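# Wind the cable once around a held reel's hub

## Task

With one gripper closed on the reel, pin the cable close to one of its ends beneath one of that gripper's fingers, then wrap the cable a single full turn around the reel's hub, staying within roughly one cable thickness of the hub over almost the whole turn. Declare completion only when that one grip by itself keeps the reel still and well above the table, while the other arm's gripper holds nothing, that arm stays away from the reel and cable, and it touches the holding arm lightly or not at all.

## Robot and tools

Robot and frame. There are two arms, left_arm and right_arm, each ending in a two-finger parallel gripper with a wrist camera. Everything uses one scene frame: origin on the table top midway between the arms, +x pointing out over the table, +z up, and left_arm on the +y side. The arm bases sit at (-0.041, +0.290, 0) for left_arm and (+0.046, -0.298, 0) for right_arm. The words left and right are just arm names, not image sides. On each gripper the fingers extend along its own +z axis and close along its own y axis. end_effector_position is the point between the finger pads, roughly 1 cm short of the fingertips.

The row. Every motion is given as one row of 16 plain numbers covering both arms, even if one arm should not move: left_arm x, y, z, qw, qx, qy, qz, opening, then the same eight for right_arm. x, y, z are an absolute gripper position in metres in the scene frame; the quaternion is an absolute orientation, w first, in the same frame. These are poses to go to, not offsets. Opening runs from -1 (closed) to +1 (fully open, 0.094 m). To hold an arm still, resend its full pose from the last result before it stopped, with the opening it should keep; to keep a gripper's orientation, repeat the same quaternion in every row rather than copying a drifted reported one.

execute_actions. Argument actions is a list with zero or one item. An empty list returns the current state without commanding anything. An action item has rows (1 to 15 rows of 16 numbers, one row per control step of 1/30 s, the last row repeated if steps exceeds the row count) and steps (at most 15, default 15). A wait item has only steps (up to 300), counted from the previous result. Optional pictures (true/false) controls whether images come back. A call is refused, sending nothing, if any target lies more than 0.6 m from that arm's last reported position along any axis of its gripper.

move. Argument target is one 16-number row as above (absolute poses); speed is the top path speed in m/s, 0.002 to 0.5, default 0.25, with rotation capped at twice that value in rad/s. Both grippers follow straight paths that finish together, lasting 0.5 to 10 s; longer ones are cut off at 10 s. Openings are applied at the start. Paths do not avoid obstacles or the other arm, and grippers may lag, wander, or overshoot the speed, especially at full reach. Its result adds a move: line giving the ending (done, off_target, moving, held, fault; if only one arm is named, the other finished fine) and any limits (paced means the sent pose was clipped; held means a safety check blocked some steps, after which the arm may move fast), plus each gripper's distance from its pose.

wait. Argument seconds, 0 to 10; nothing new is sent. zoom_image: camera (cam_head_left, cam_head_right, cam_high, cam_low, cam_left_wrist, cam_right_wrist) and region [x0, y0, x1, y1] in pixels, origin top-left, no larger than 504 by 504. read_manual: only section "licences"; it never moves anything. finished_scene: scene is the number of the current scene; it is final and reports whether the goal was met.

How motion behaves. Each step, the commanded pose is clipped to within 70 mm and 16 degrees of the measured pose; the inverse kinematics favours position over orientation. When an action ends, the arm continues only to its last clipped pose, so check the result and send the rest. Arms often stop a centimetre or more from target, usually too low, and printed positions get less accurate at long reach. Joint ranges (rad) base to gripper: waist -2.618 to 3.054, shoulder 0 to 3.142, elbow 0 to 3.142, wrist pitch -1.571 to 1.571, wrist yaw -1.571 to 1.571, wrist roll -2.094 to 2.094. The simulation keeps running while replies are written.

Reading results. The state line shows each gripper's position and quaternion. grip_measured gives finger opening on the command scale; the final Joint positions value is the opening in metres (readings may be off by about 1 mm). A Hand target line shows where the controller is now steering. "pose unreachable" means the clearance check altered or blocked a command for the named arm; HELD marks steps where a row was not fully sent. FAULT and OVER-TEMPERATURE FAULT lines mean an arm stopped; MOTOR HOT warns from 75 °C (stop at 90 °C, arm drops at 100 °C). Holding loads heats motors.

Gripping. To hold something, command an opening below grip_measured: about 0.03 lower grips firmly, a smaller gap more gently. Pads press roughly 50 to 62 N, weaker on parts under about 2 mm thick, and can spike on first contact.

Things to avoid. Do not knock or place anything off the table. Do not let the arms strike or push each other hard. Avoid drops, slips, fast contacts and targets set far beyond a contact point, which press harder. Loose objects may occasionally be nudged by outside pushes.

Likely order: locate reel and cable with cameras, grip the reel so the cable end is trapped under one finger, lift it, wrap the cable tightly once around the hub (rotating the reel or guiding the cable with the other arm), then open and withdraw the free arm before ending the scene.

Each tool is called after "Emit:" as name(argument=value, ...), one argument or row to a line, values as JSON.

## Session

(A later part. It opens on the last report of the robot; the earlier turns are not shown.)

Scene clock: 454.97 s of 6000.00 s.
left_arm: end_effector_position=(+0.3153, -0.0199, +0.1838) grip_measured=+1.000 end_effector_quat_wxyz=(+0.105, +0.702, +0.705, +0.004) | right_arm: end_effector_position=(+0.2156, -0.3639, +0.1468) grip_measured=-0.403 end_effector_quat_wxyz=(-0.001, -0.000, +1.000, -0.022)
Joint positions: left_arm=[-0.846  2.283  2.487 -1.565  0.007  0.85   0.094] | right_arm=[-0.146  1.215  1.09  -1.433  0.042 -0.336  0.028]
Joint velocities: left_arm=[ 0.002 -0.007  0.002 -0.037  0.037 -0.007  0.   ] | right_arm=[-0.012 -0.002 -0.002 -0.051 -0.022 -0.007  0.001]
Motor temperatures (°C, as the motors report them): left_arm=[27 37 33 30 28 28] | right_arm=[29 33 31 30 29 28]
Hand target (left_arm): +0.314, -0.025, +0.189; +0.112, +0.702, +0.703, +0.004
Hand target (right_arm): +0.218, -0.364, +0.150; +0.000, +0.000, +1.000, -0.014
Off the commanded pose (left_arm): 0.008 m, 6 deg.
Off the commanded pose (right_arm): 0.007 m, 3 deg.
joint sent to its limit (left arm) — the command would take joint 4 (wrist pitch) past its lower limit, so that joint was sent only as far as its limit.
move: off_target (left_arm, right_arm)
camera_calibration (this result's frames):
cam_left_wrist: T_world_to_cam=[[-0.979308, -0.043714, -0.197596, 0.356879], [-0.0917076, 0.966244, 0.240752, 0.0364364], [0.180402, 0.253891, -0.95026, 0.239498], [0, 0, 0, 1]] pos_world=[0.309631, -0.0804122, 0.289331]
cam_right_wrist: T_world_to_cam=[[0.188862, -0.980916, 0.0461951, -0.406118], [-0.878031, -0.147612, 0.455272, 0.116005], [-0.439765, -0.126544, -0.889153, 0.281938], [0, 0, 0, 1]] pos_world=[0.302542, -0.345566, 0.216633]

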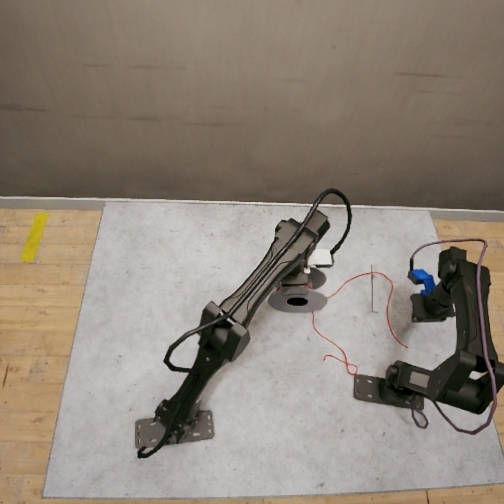

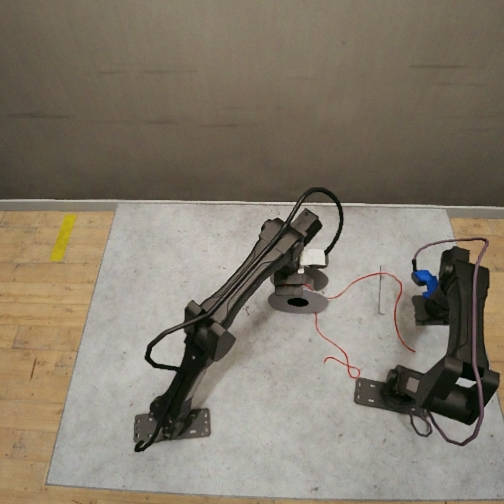

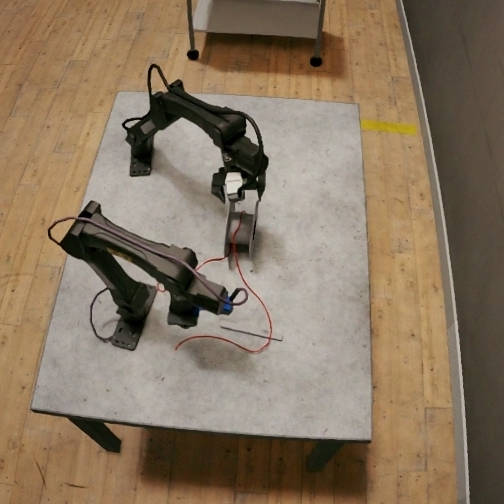

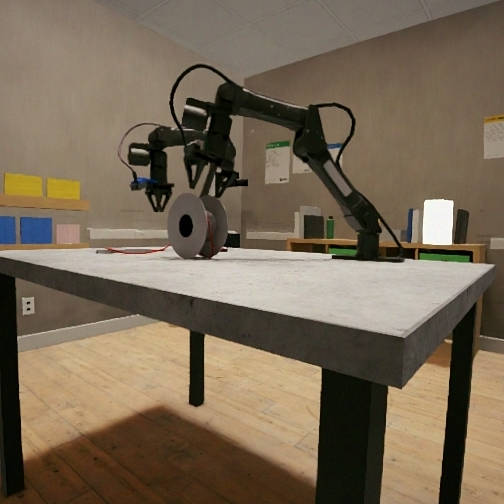

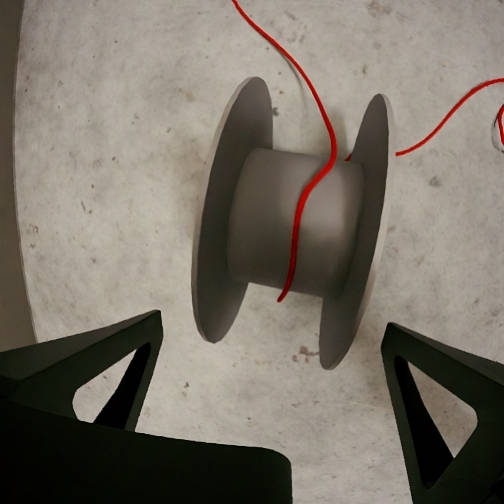

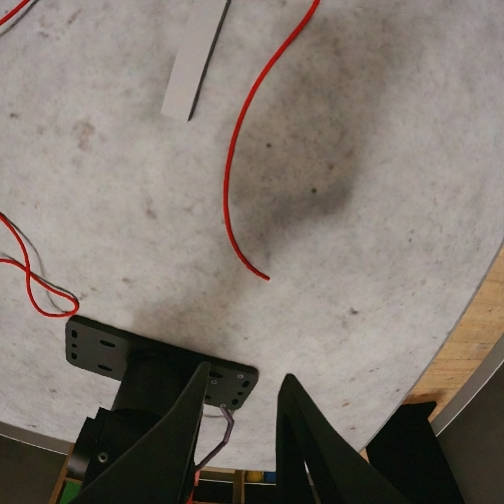

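Emit:
move(
  target=[0.313,-0.022,0.125,0.03,0.67,0.74,0,1,0.31,-0.335,0.06,0,0,1,0,-0.2],
  speed=0.1,
)

Emit:
move(
  target=[0.313,-0.022,0.125,0.03,0.67,0.74,0,0.45,0.31,-0.335,0.05,0,0,1,0,-0.2],
)

Scene clock: 467.70 s of 6000.00 s.
left_arm: end_effector_position=(+0.3192, -0.0223, +0.1320) grip_measured=+1.000 end_effector_quat_wxyz=(+0.048, +0.669, +0.742, -0.000) | right_arm: end_effector_position=(+0.3069, -0.3391, +0.0632) grip_measured=-0.203 end_effector_quat_wxyz=(-0.003, +0.001, +1.000, -0.004)
Joint positions: left_arm=[-0.846  2.397  2.487 -1.565  0.003  0.751  0.094] | right_arm=[ 0.035  1.583  1.058 -1.051  0.009 -0.153  0.037]
Joint velocities: left_arm=[-0.017  0.002  0.007 -0.007 -0.081 -0.007  0.   ] | right_arm=[-0.017 -0.007 -0.002  0.022 -0.066  0.051  0.001]
Motor temperatures (°C, as the motors report them): left_arm=[27 38 33 30 28 28] | right_arm=[29 32 31 30 29 28]
Hand target (left_arm): +0.313, -0.022, +0.125; +0.032, +0.670, +0.742, +0.000
Hand target (right_arm): +0.312, -0.335, +0.061; +0.001, -0.000, +1.000, +0.002
Off the commanded pose (left_arm): 0.009 m, 2 deg.
Off the commanded pose (right_arm): 0.006 m, 1 deg.
joint sent to its limit (left arm) — the command would take joint 4 (wrist pitch) past its lower limit, so that joint was sent only as far as its limit.
After step 180, 4.93 s passed at rest.
move: done
camera_calibration (this result's frames):
cam_left_wrist: T_world_to_cam=[[-0.985218, -0.130146, -0.111386, 0.338893], [-0.15929, 0.935227, 0.316193, 0.0624849], [0.06302, 0.329261, -0.942133, 0.228194], [0, 0, 0, 1]] pos_world=[0.329457, -0.0894673, 0.23298]
cam_right_wrist: T_world_to_cam=[[0.187266, -0.982254, 0.010447, -0.392934], [-0.87615, -0.16221, 0.453926, 0.232361], [-0.444176, -0.0941583, -0.890978, 0.263382], [0, 0, 0, 1]] pos_world=[0.394154, -0.32347, 0.133298]

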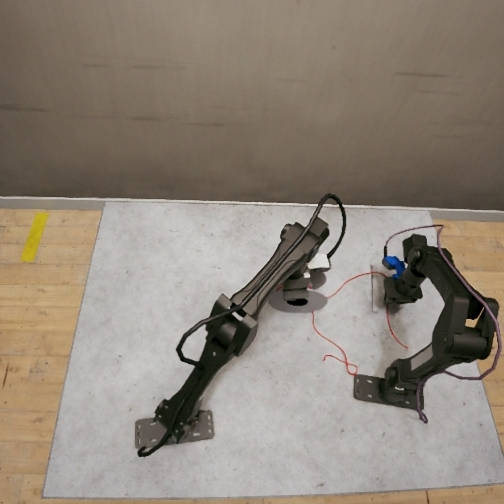

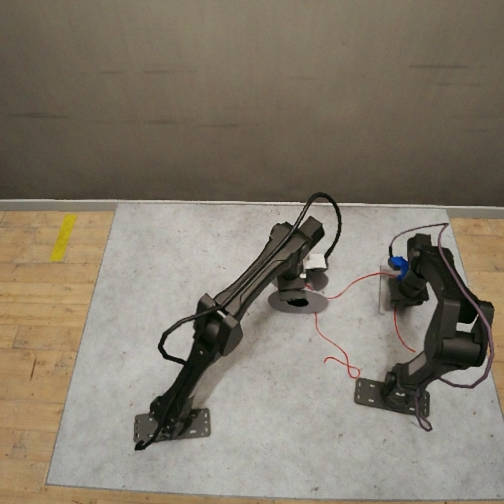

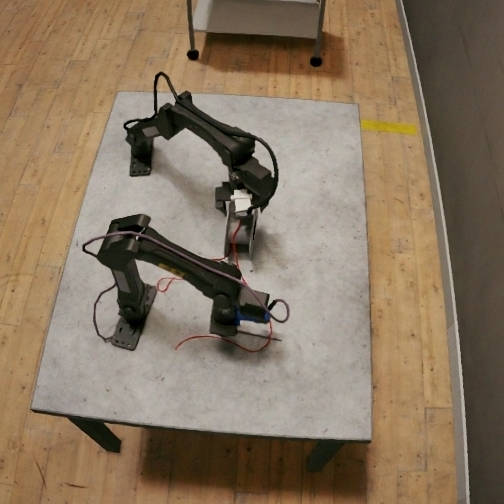

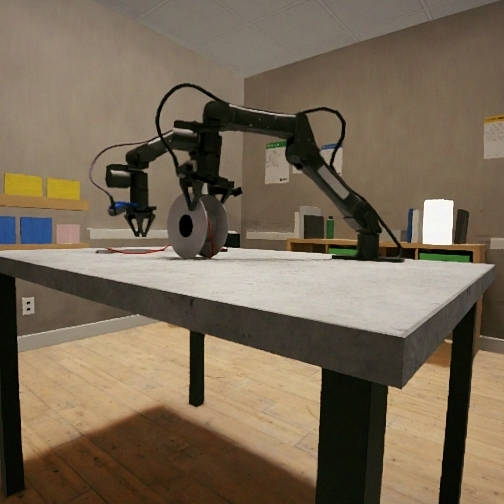

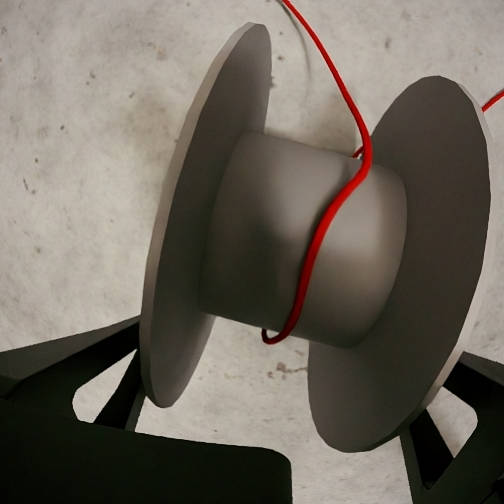

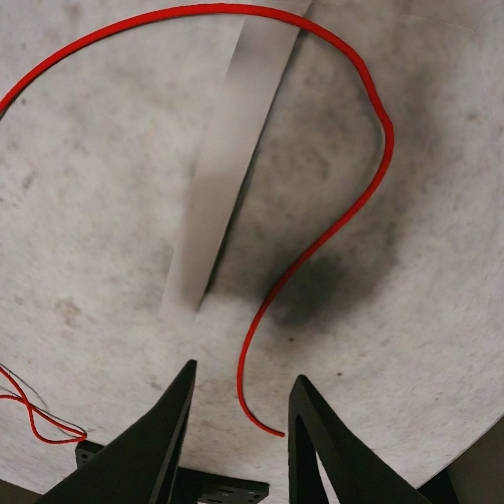

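Scene clock: 468.40 s of 6000.00 s.
left_arm: end_effector_position=(+0.3176, -0.0215, +0.1322) grip_measured=+0.612 end_effector_quat_wxyz=(+0.045, +0.669, +0.742, -0.002) | right_arm: end_effector_position=(+0.3109, -0.3398, +0.0587) grip_measured=-0.203 end_effector_quat_wxyz=(+0.008, +0.002, +1.000, -0.006)
Joint positions: left_arm=[-0.846  2.396  2.487 -1.572  0.005  0.752  0.076] | right_arm=[ 0.035  1.583  1.039 -1.01   0.009 -0.15   0.037]
Joint velocities: left_arm=[-0.002  0.007  0.012 -0.037 -0.051  0.037  0.   ] | right_arm=[-0.002  0.002 -0.007  0.051  0.051 -0.037  0.001]
Motor temperatures (°C, as the motors report them): left_arm=[27 38 33 30 28 28] | right_arm=[29 32 31 30 29 28]
Hand target (left_arm): +0.313, -0.022, +0.125; +0.032, +0.671, +0.741, +0.000
Hand target (right_arm): +0.310, -0.335, +0.050; -0.000, +0.000, +1.000, +0.000
Off the commanded pose (left_arm): 0.009 m, 2 deg.
Off the commanded pose (right_arm): 0.010 m, 1 deg.
joint sent to its limit (left arm) — the command would take joint 4 (wrist pitch) past its lower limit, so that joint was sent only as far as its limit.
move: done
camera_calibration (this result's frames):
cam_left_wrist: T_world_to_cam=[[-0.986048, -0.128557, -0.10575, 0.337038], [-0.15611, 0.934689, 0.319352, 0.0599752], [0.0577884, 0.331405, -0.941717, 0.229857], [0, 0, 0, 1]] pos_world=[0.328416, -0.0889056, 0.232949]
cam_right_wrist: T_world_to_cam=[[0.184708, -0.982631, 0.0178422, -0.394041], [-0.886247, -0.158689, 0.435182, 0.243309], [-0.424792, -0.0961943, -0.900166, 0.25496], [0, 0, 0, 1]] pos_world=[0.39672, -0.324061, 0.130653]

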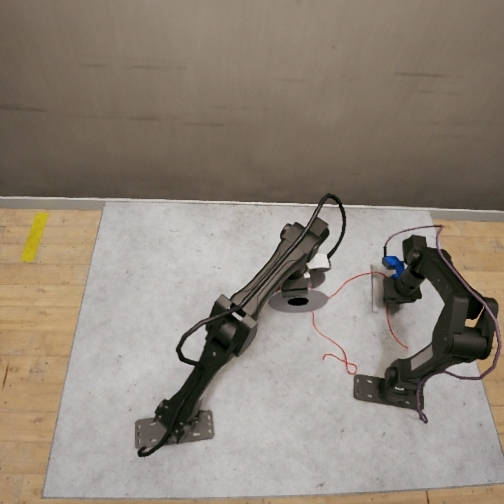

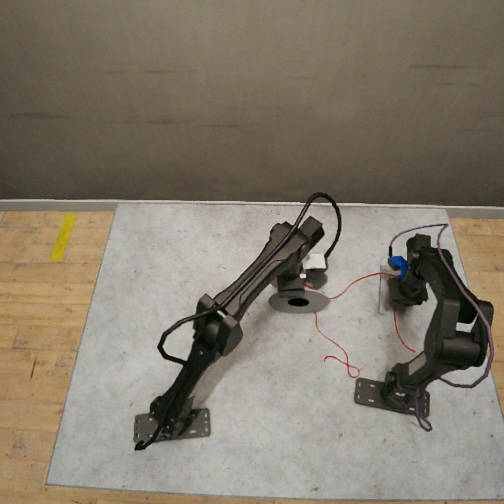

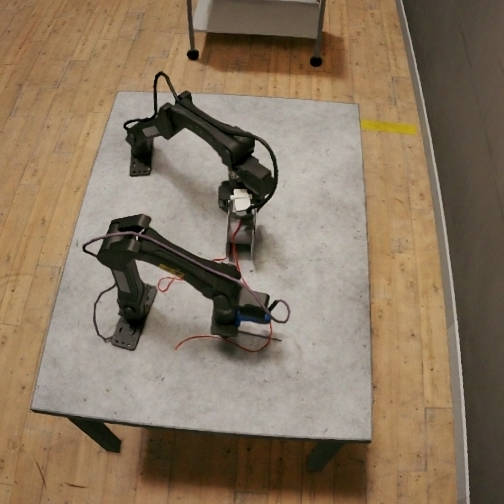

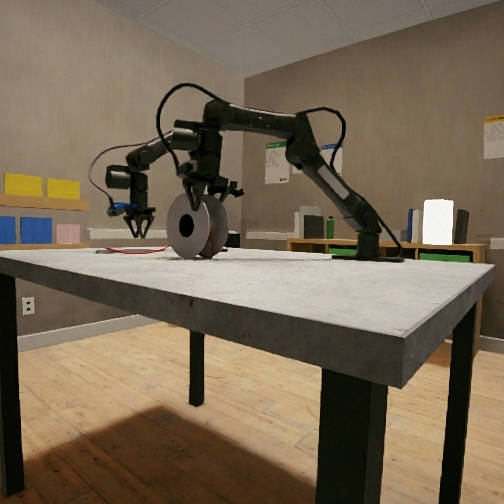

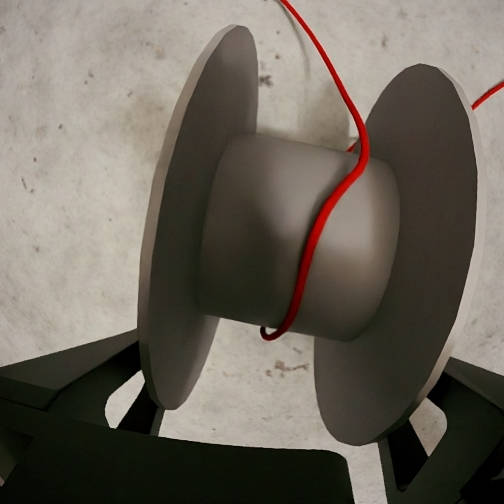

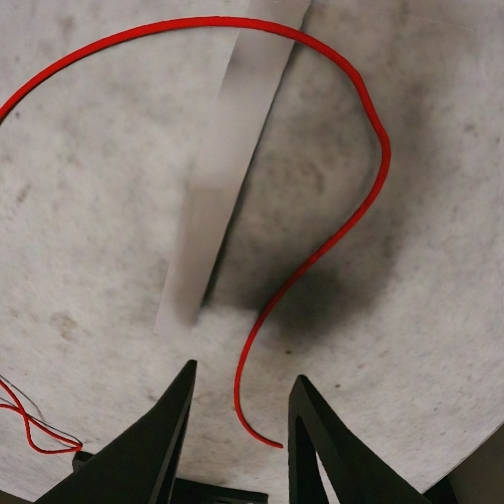

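Emit:
move(
  target=[0.31,0,0.145,0.03,0.69,0.72,0,0.45,0.31,-0.335,0.1,0,0,1,0,-0.2],
  speed=0.08,
)

Emit:
move(
  target=[0.29,0.11,0.135,0.02,0.707,0.707,0,0.45,0.3,-0.25,0.16,0,-0.707,0.707,0,-0.2],
  speed=0.1,
)

Scene clock: 473.03 s of 6000.00 s.
left_arm: end_effector_position=(+0.3118, -0.0070, +0.1332) grip_measured=+0.604 end_effector_quat_wxyz=(+0.031, +0.692, +0.721, -0.000) | right_arm: end_effector_position=(+0.3047, -0.3388, +0.0898) grip_measured=-0.203 end_effector_quat_wxyz=(-0.015, +0.002, +1.000, -0.002)
Joint positions: left_arm=[-0.831  2.345  2.402 -1.567  0.005  0.829  0.075] | right_arm=[ 0.035  1.573  1.156 -1.182  0.009 -0.15   0.037]
Joint velocities: left_arm=[ 0.002  0.002 -0.012 -0.051  0.007  0.022 -0.   ] | right_arm=[ 0.017 -0.027  0.002  0.022 -0.022 -0.022  0.001]
Motor temperatures (°C, as the motors report them): left_arm=[27 39 33 30 28 28] | right_arm=[29 32 31 29 29 28]
Hand target (left_arm): +0.311, -0.000, +0.145; +0.037, +0.691, +0.722, +0.001
Hand target (right_arm): +0.309, -0.335, +0.100; +0.000, -0.000, +1.000, +0.000
Off the commanded pose (left_arm): 0.014 m, 0 deg.
Off the commanded pose (right_arm): 0.012 m, 2 deg.
joint sent to its limit (left arm) — the command would take joint 4 (wrist pitch) past its lower limit, so that joint was sent only as far as its limit.
move: off_target (left_arm, right_arm)
camera_calibration (this result's frames):
cam_left_wrist: T_world_to_cam=[[-0.993682, -0.0660952, -0.0907105, 0.334096], [-0.0934859, 0.934649, 0.343062, 0.0225454], [0.0621077, 0.349375, -0.934922, 0.224238], [0, 0, 0, 1]] pos_world=[0.320166, -0.0773331, 0.232217]
cam_right_wrist: T_world_to_cam=[[0.184794, -0.982773, 0.00271395, -0.391212], [-0.865928, -0.161516, 0.473372, 0.213829], [-0.464779, -0.0898265, -0.880859, 0.293013], [0, 0, 0, 1]] pos_world=[0.39364, -0.323616, 0.157944]

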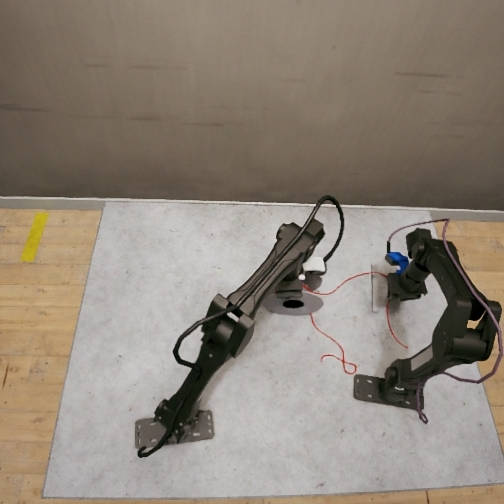

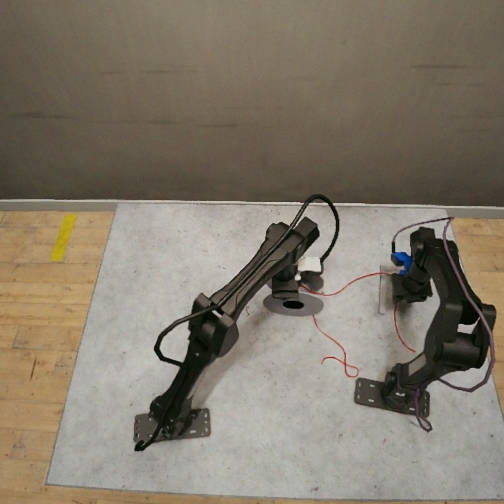

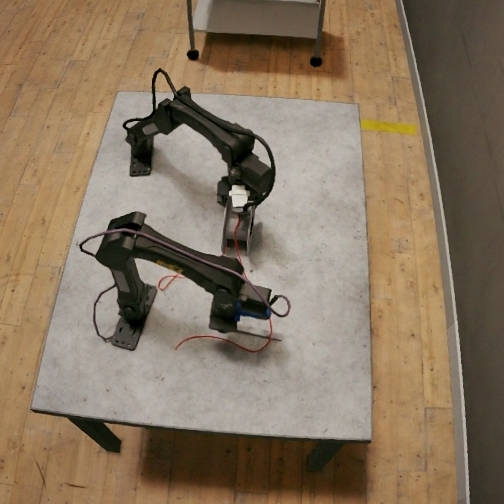

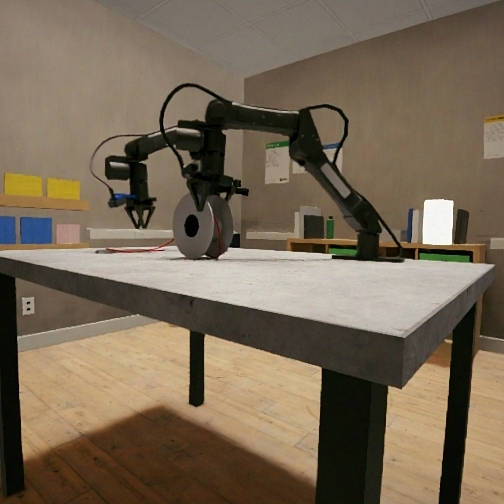

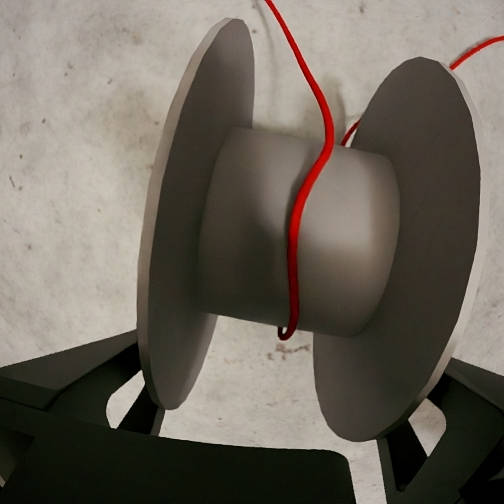

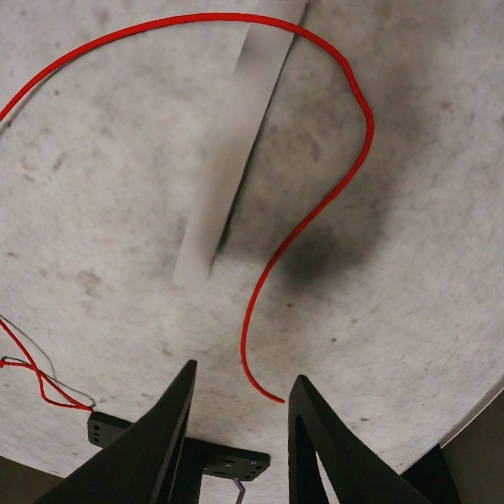

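Scene clock: 481.27 s of 6000.00 s.
left_arm: end_effector_position=(+0.2939, +0.1006, +0.1303) grip_measured=+0.595 end_effector_quat_wxyz=(+0.020, +0.709, +0.705, -0.009) | right_arm: end_effector_position=(+0.3003, -0.2547, +0.1497) grip_measured=-0.203 end_effector_quat_wxyz=(+0.010, +0.700, -0.714, -0.002)
Joint positions: left_arm=[-0.634  1.979  1.809 -1.368  0.028  1.071  0.075] | right_arm=[ 0.361  1.536  1.357 -1.412  0.009 -1.379  0.037]
Joint velocities: left_arm=[-0.012 -0.027 -0.007  0.051 -0.007 -0.007  0.001] | right_arm=[-0.007 -0.002 -0.002  0.051  0.037 -0.081  0.   ]
Motor temperatures (°C, as the motors report them): left_arm=[27 39 33 30 28 28] | right_arm=[29 32 32 29 29 28]
Hand target (left_arm): +0.293, +0.110, +0.136; +0.021, +0.707, +0.707, -0.000
Hand target (right_arm): +0.299, -0.249, +0.160; -0.004, +0.707, -0.707, -0.002
Off the commanded pose (left_arm): 0.011 m, 1 deg.
Off the commanded pose (right_arm): 0.011 m, 2 deg.
move: off_target (left_arm, right_arm)
camera_calibration (this result's frames):
cam_left_wrist: T_world_to_cam=[[-0.997771, -0.0189973, -0.0639764, 0.316146], [-0.0401749, 0.93645, 0.348493, -0.0952757], [0.0532903, 0.350286, -0.935126, 0.187545], [0, 0, 0, 1]] pos_world=[0.301619, 0.0295324, 0.228807]
cam_right_wrist: T_world_to_cam=[[0.985576, 0.168558, -0.0150841, -0.252467], [0.156899, -0.876716, 0.4547, -0.291231], [0.0634188, -0.450509, -0.890517, 0.10223], [0, 0, 0, 1]] pos_world=[0.288036, -0.166716, 0.219652]

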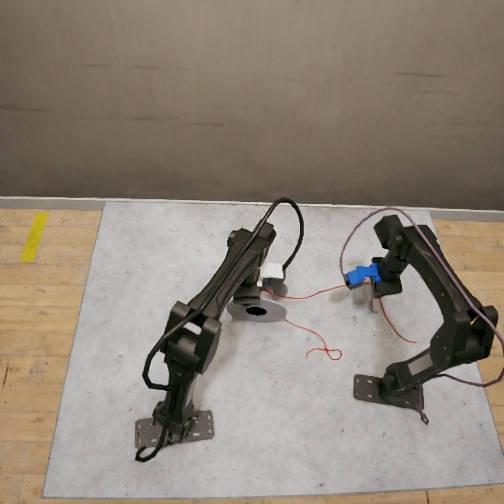

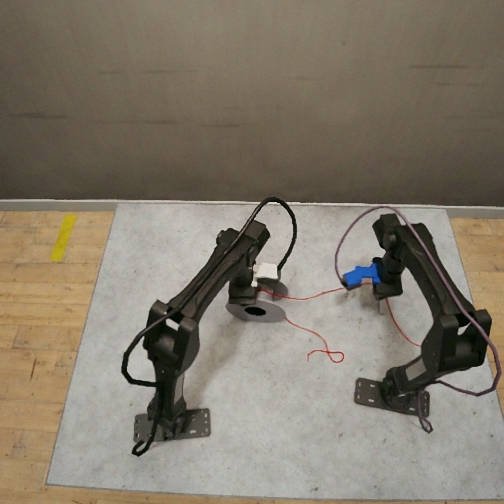

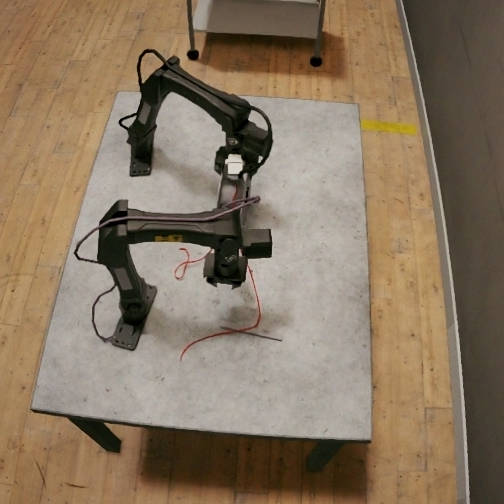

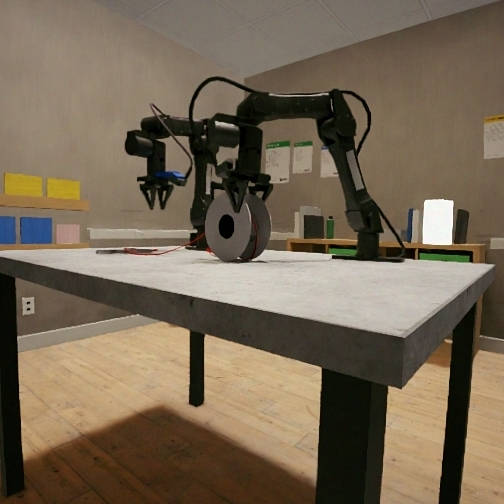

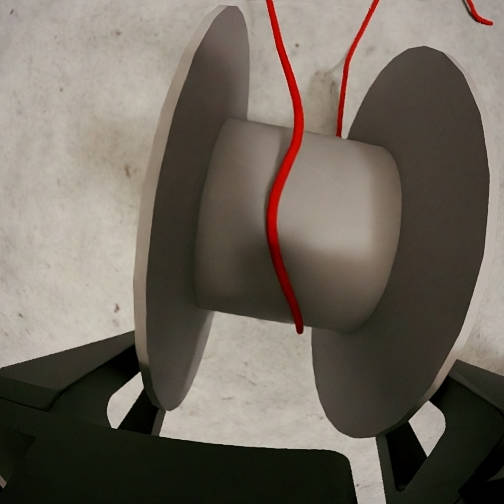

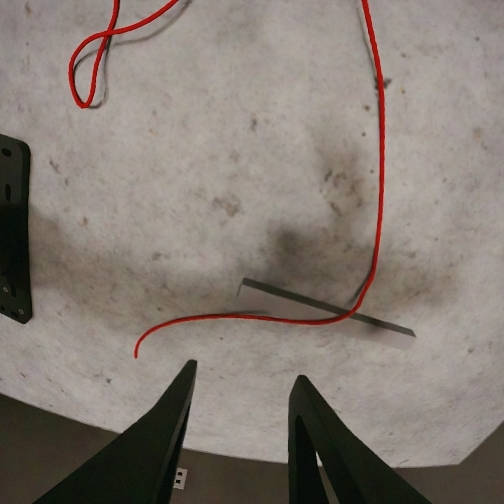

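Emit:
zoom_image(
  camera="cam_head_right",
  region=[280,310,360,380],
)

Region (280, 310, 360, 380) of cam_head_right's 504x504 image, scaled by 6.300, with more detail than that image has; it fills the top 441 rows of this view, and the rest is white.

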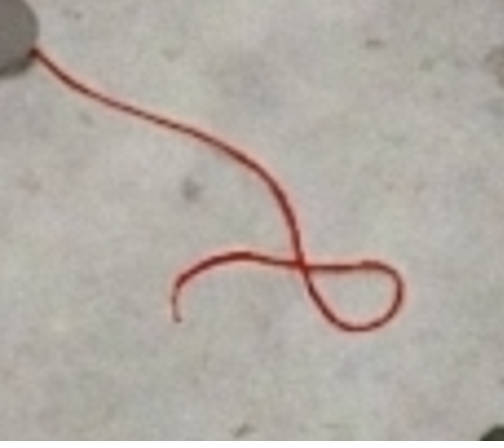

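Emit:
move(
  target=[0.29,0.1,0.125,0.02,0.707,0.707,0,0.45,0.155,-0.085,0.05,0,0,1,0,-0.5],
)

Scene clock: 492.20 s of 6000.00 s.
left_arm: end_effector_position=(+0.2931, +0.1011, +0.1299) grip_measured=+0.596 end_effector_quat_wxyz=(+0.022, +0.704, +0.710, -0.008) | right_arm: end_effector_position=(+0.1581, -0.0791, +0.0570) grip_measured=-0.497 end_effector_quat_wxyz=(-0.002, -0.000, +1.000, +0.020)
Joint positions: left_arm=[-0.634  1.969  1.792 -1.356  0.028  1.057  0.075] | right_arm=[ 1.267  1.485  0.937 -0.99  -0.023  1.079  0.024]
Joint velocities: left_arm=[-0.002 -0.002  0.022 -0.037 -0.066 -0.007 -0.   ] | right_arm=[-0.002  0.002  0.002  0.051 -0.022  0.007  0.   ]
Motor temperatures (°C, as the motors report them): left_arm=[27 39 33 30 28 28] | right_arm=[29 32 32 29 29 28]
Hand target (left_arm): +0.290, +0.100, +0.125; +0.020, +0.707, +0.707, -0.000
Hand target (right_arm): +0.155, -0.081, +0.050; -0.005, -0.000, +1.000, +0.011
Off the commanded pose (left_arm): 0.006 m, 1 deg.
Off the commanded pose (right_arm): 0.010 m, 2 deg.
After step 180, 1.17 s passed at rest.
move: done
camera_calibration (this result's frames):
cam_left_wrist: T_world_to_cam=[[-0.99711, -0.0332608, -0.0683054, 0.317085], [-0.0549151, 0.936825, 0.345461, -0.0909304], [0.0524999, 0.348214, -0.935944, 0.18758], [0, 0, 0, 1]] pos_world=[0.301327, 0.0304143, 0.228636]
cam_right_wrist: T_world_to_cam=[[0.188621, -0.981374, -0.0364257, -0.107032], [-0.87714, -0.185036, 0.443155, 0.14604], [-0.441641, -0.0516379, -0.895705, 0.219502], [0, 0, 0, 1]] pos_world=[0.245227, -0.0666818, 0.127992]

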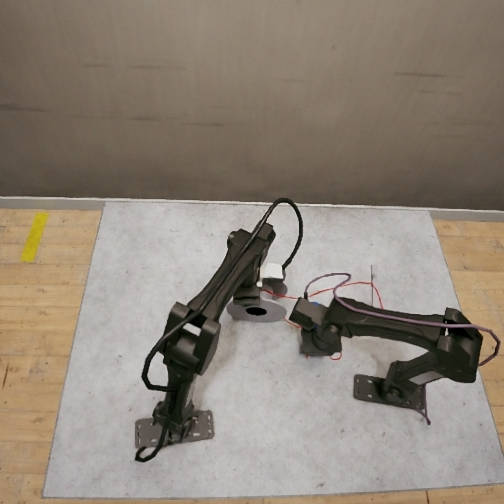

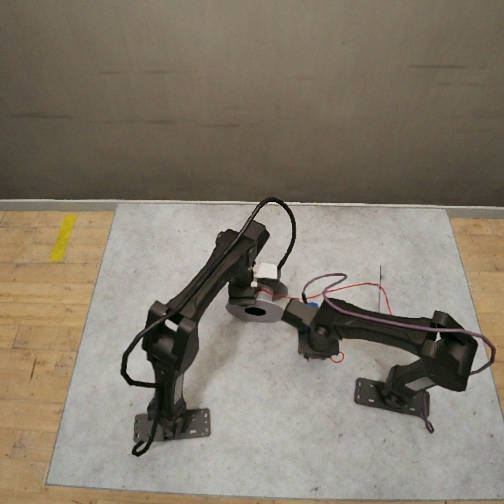

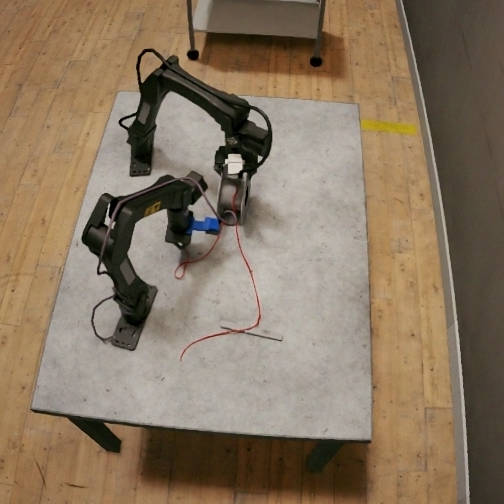

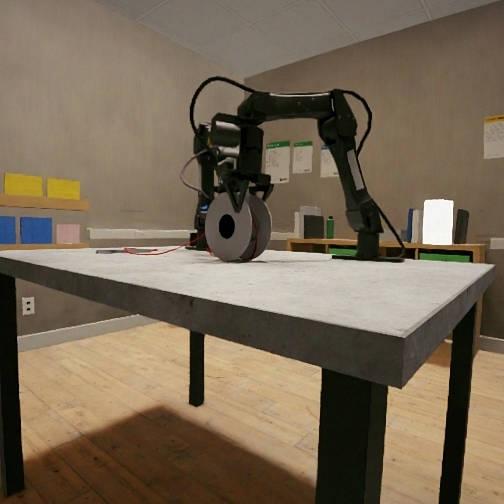

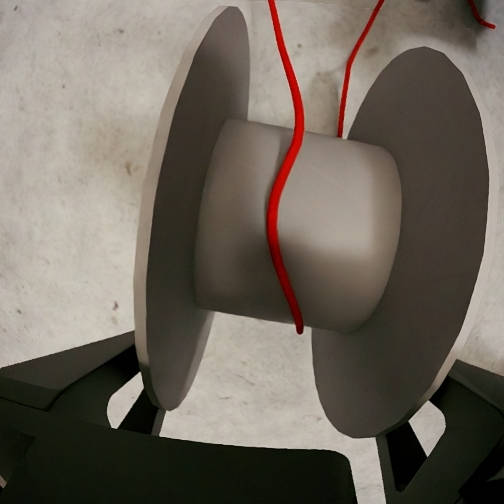

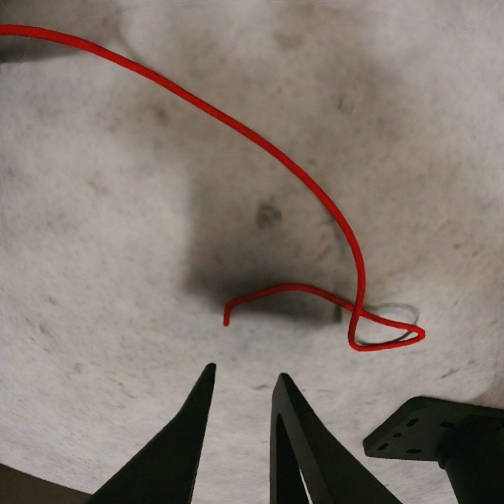

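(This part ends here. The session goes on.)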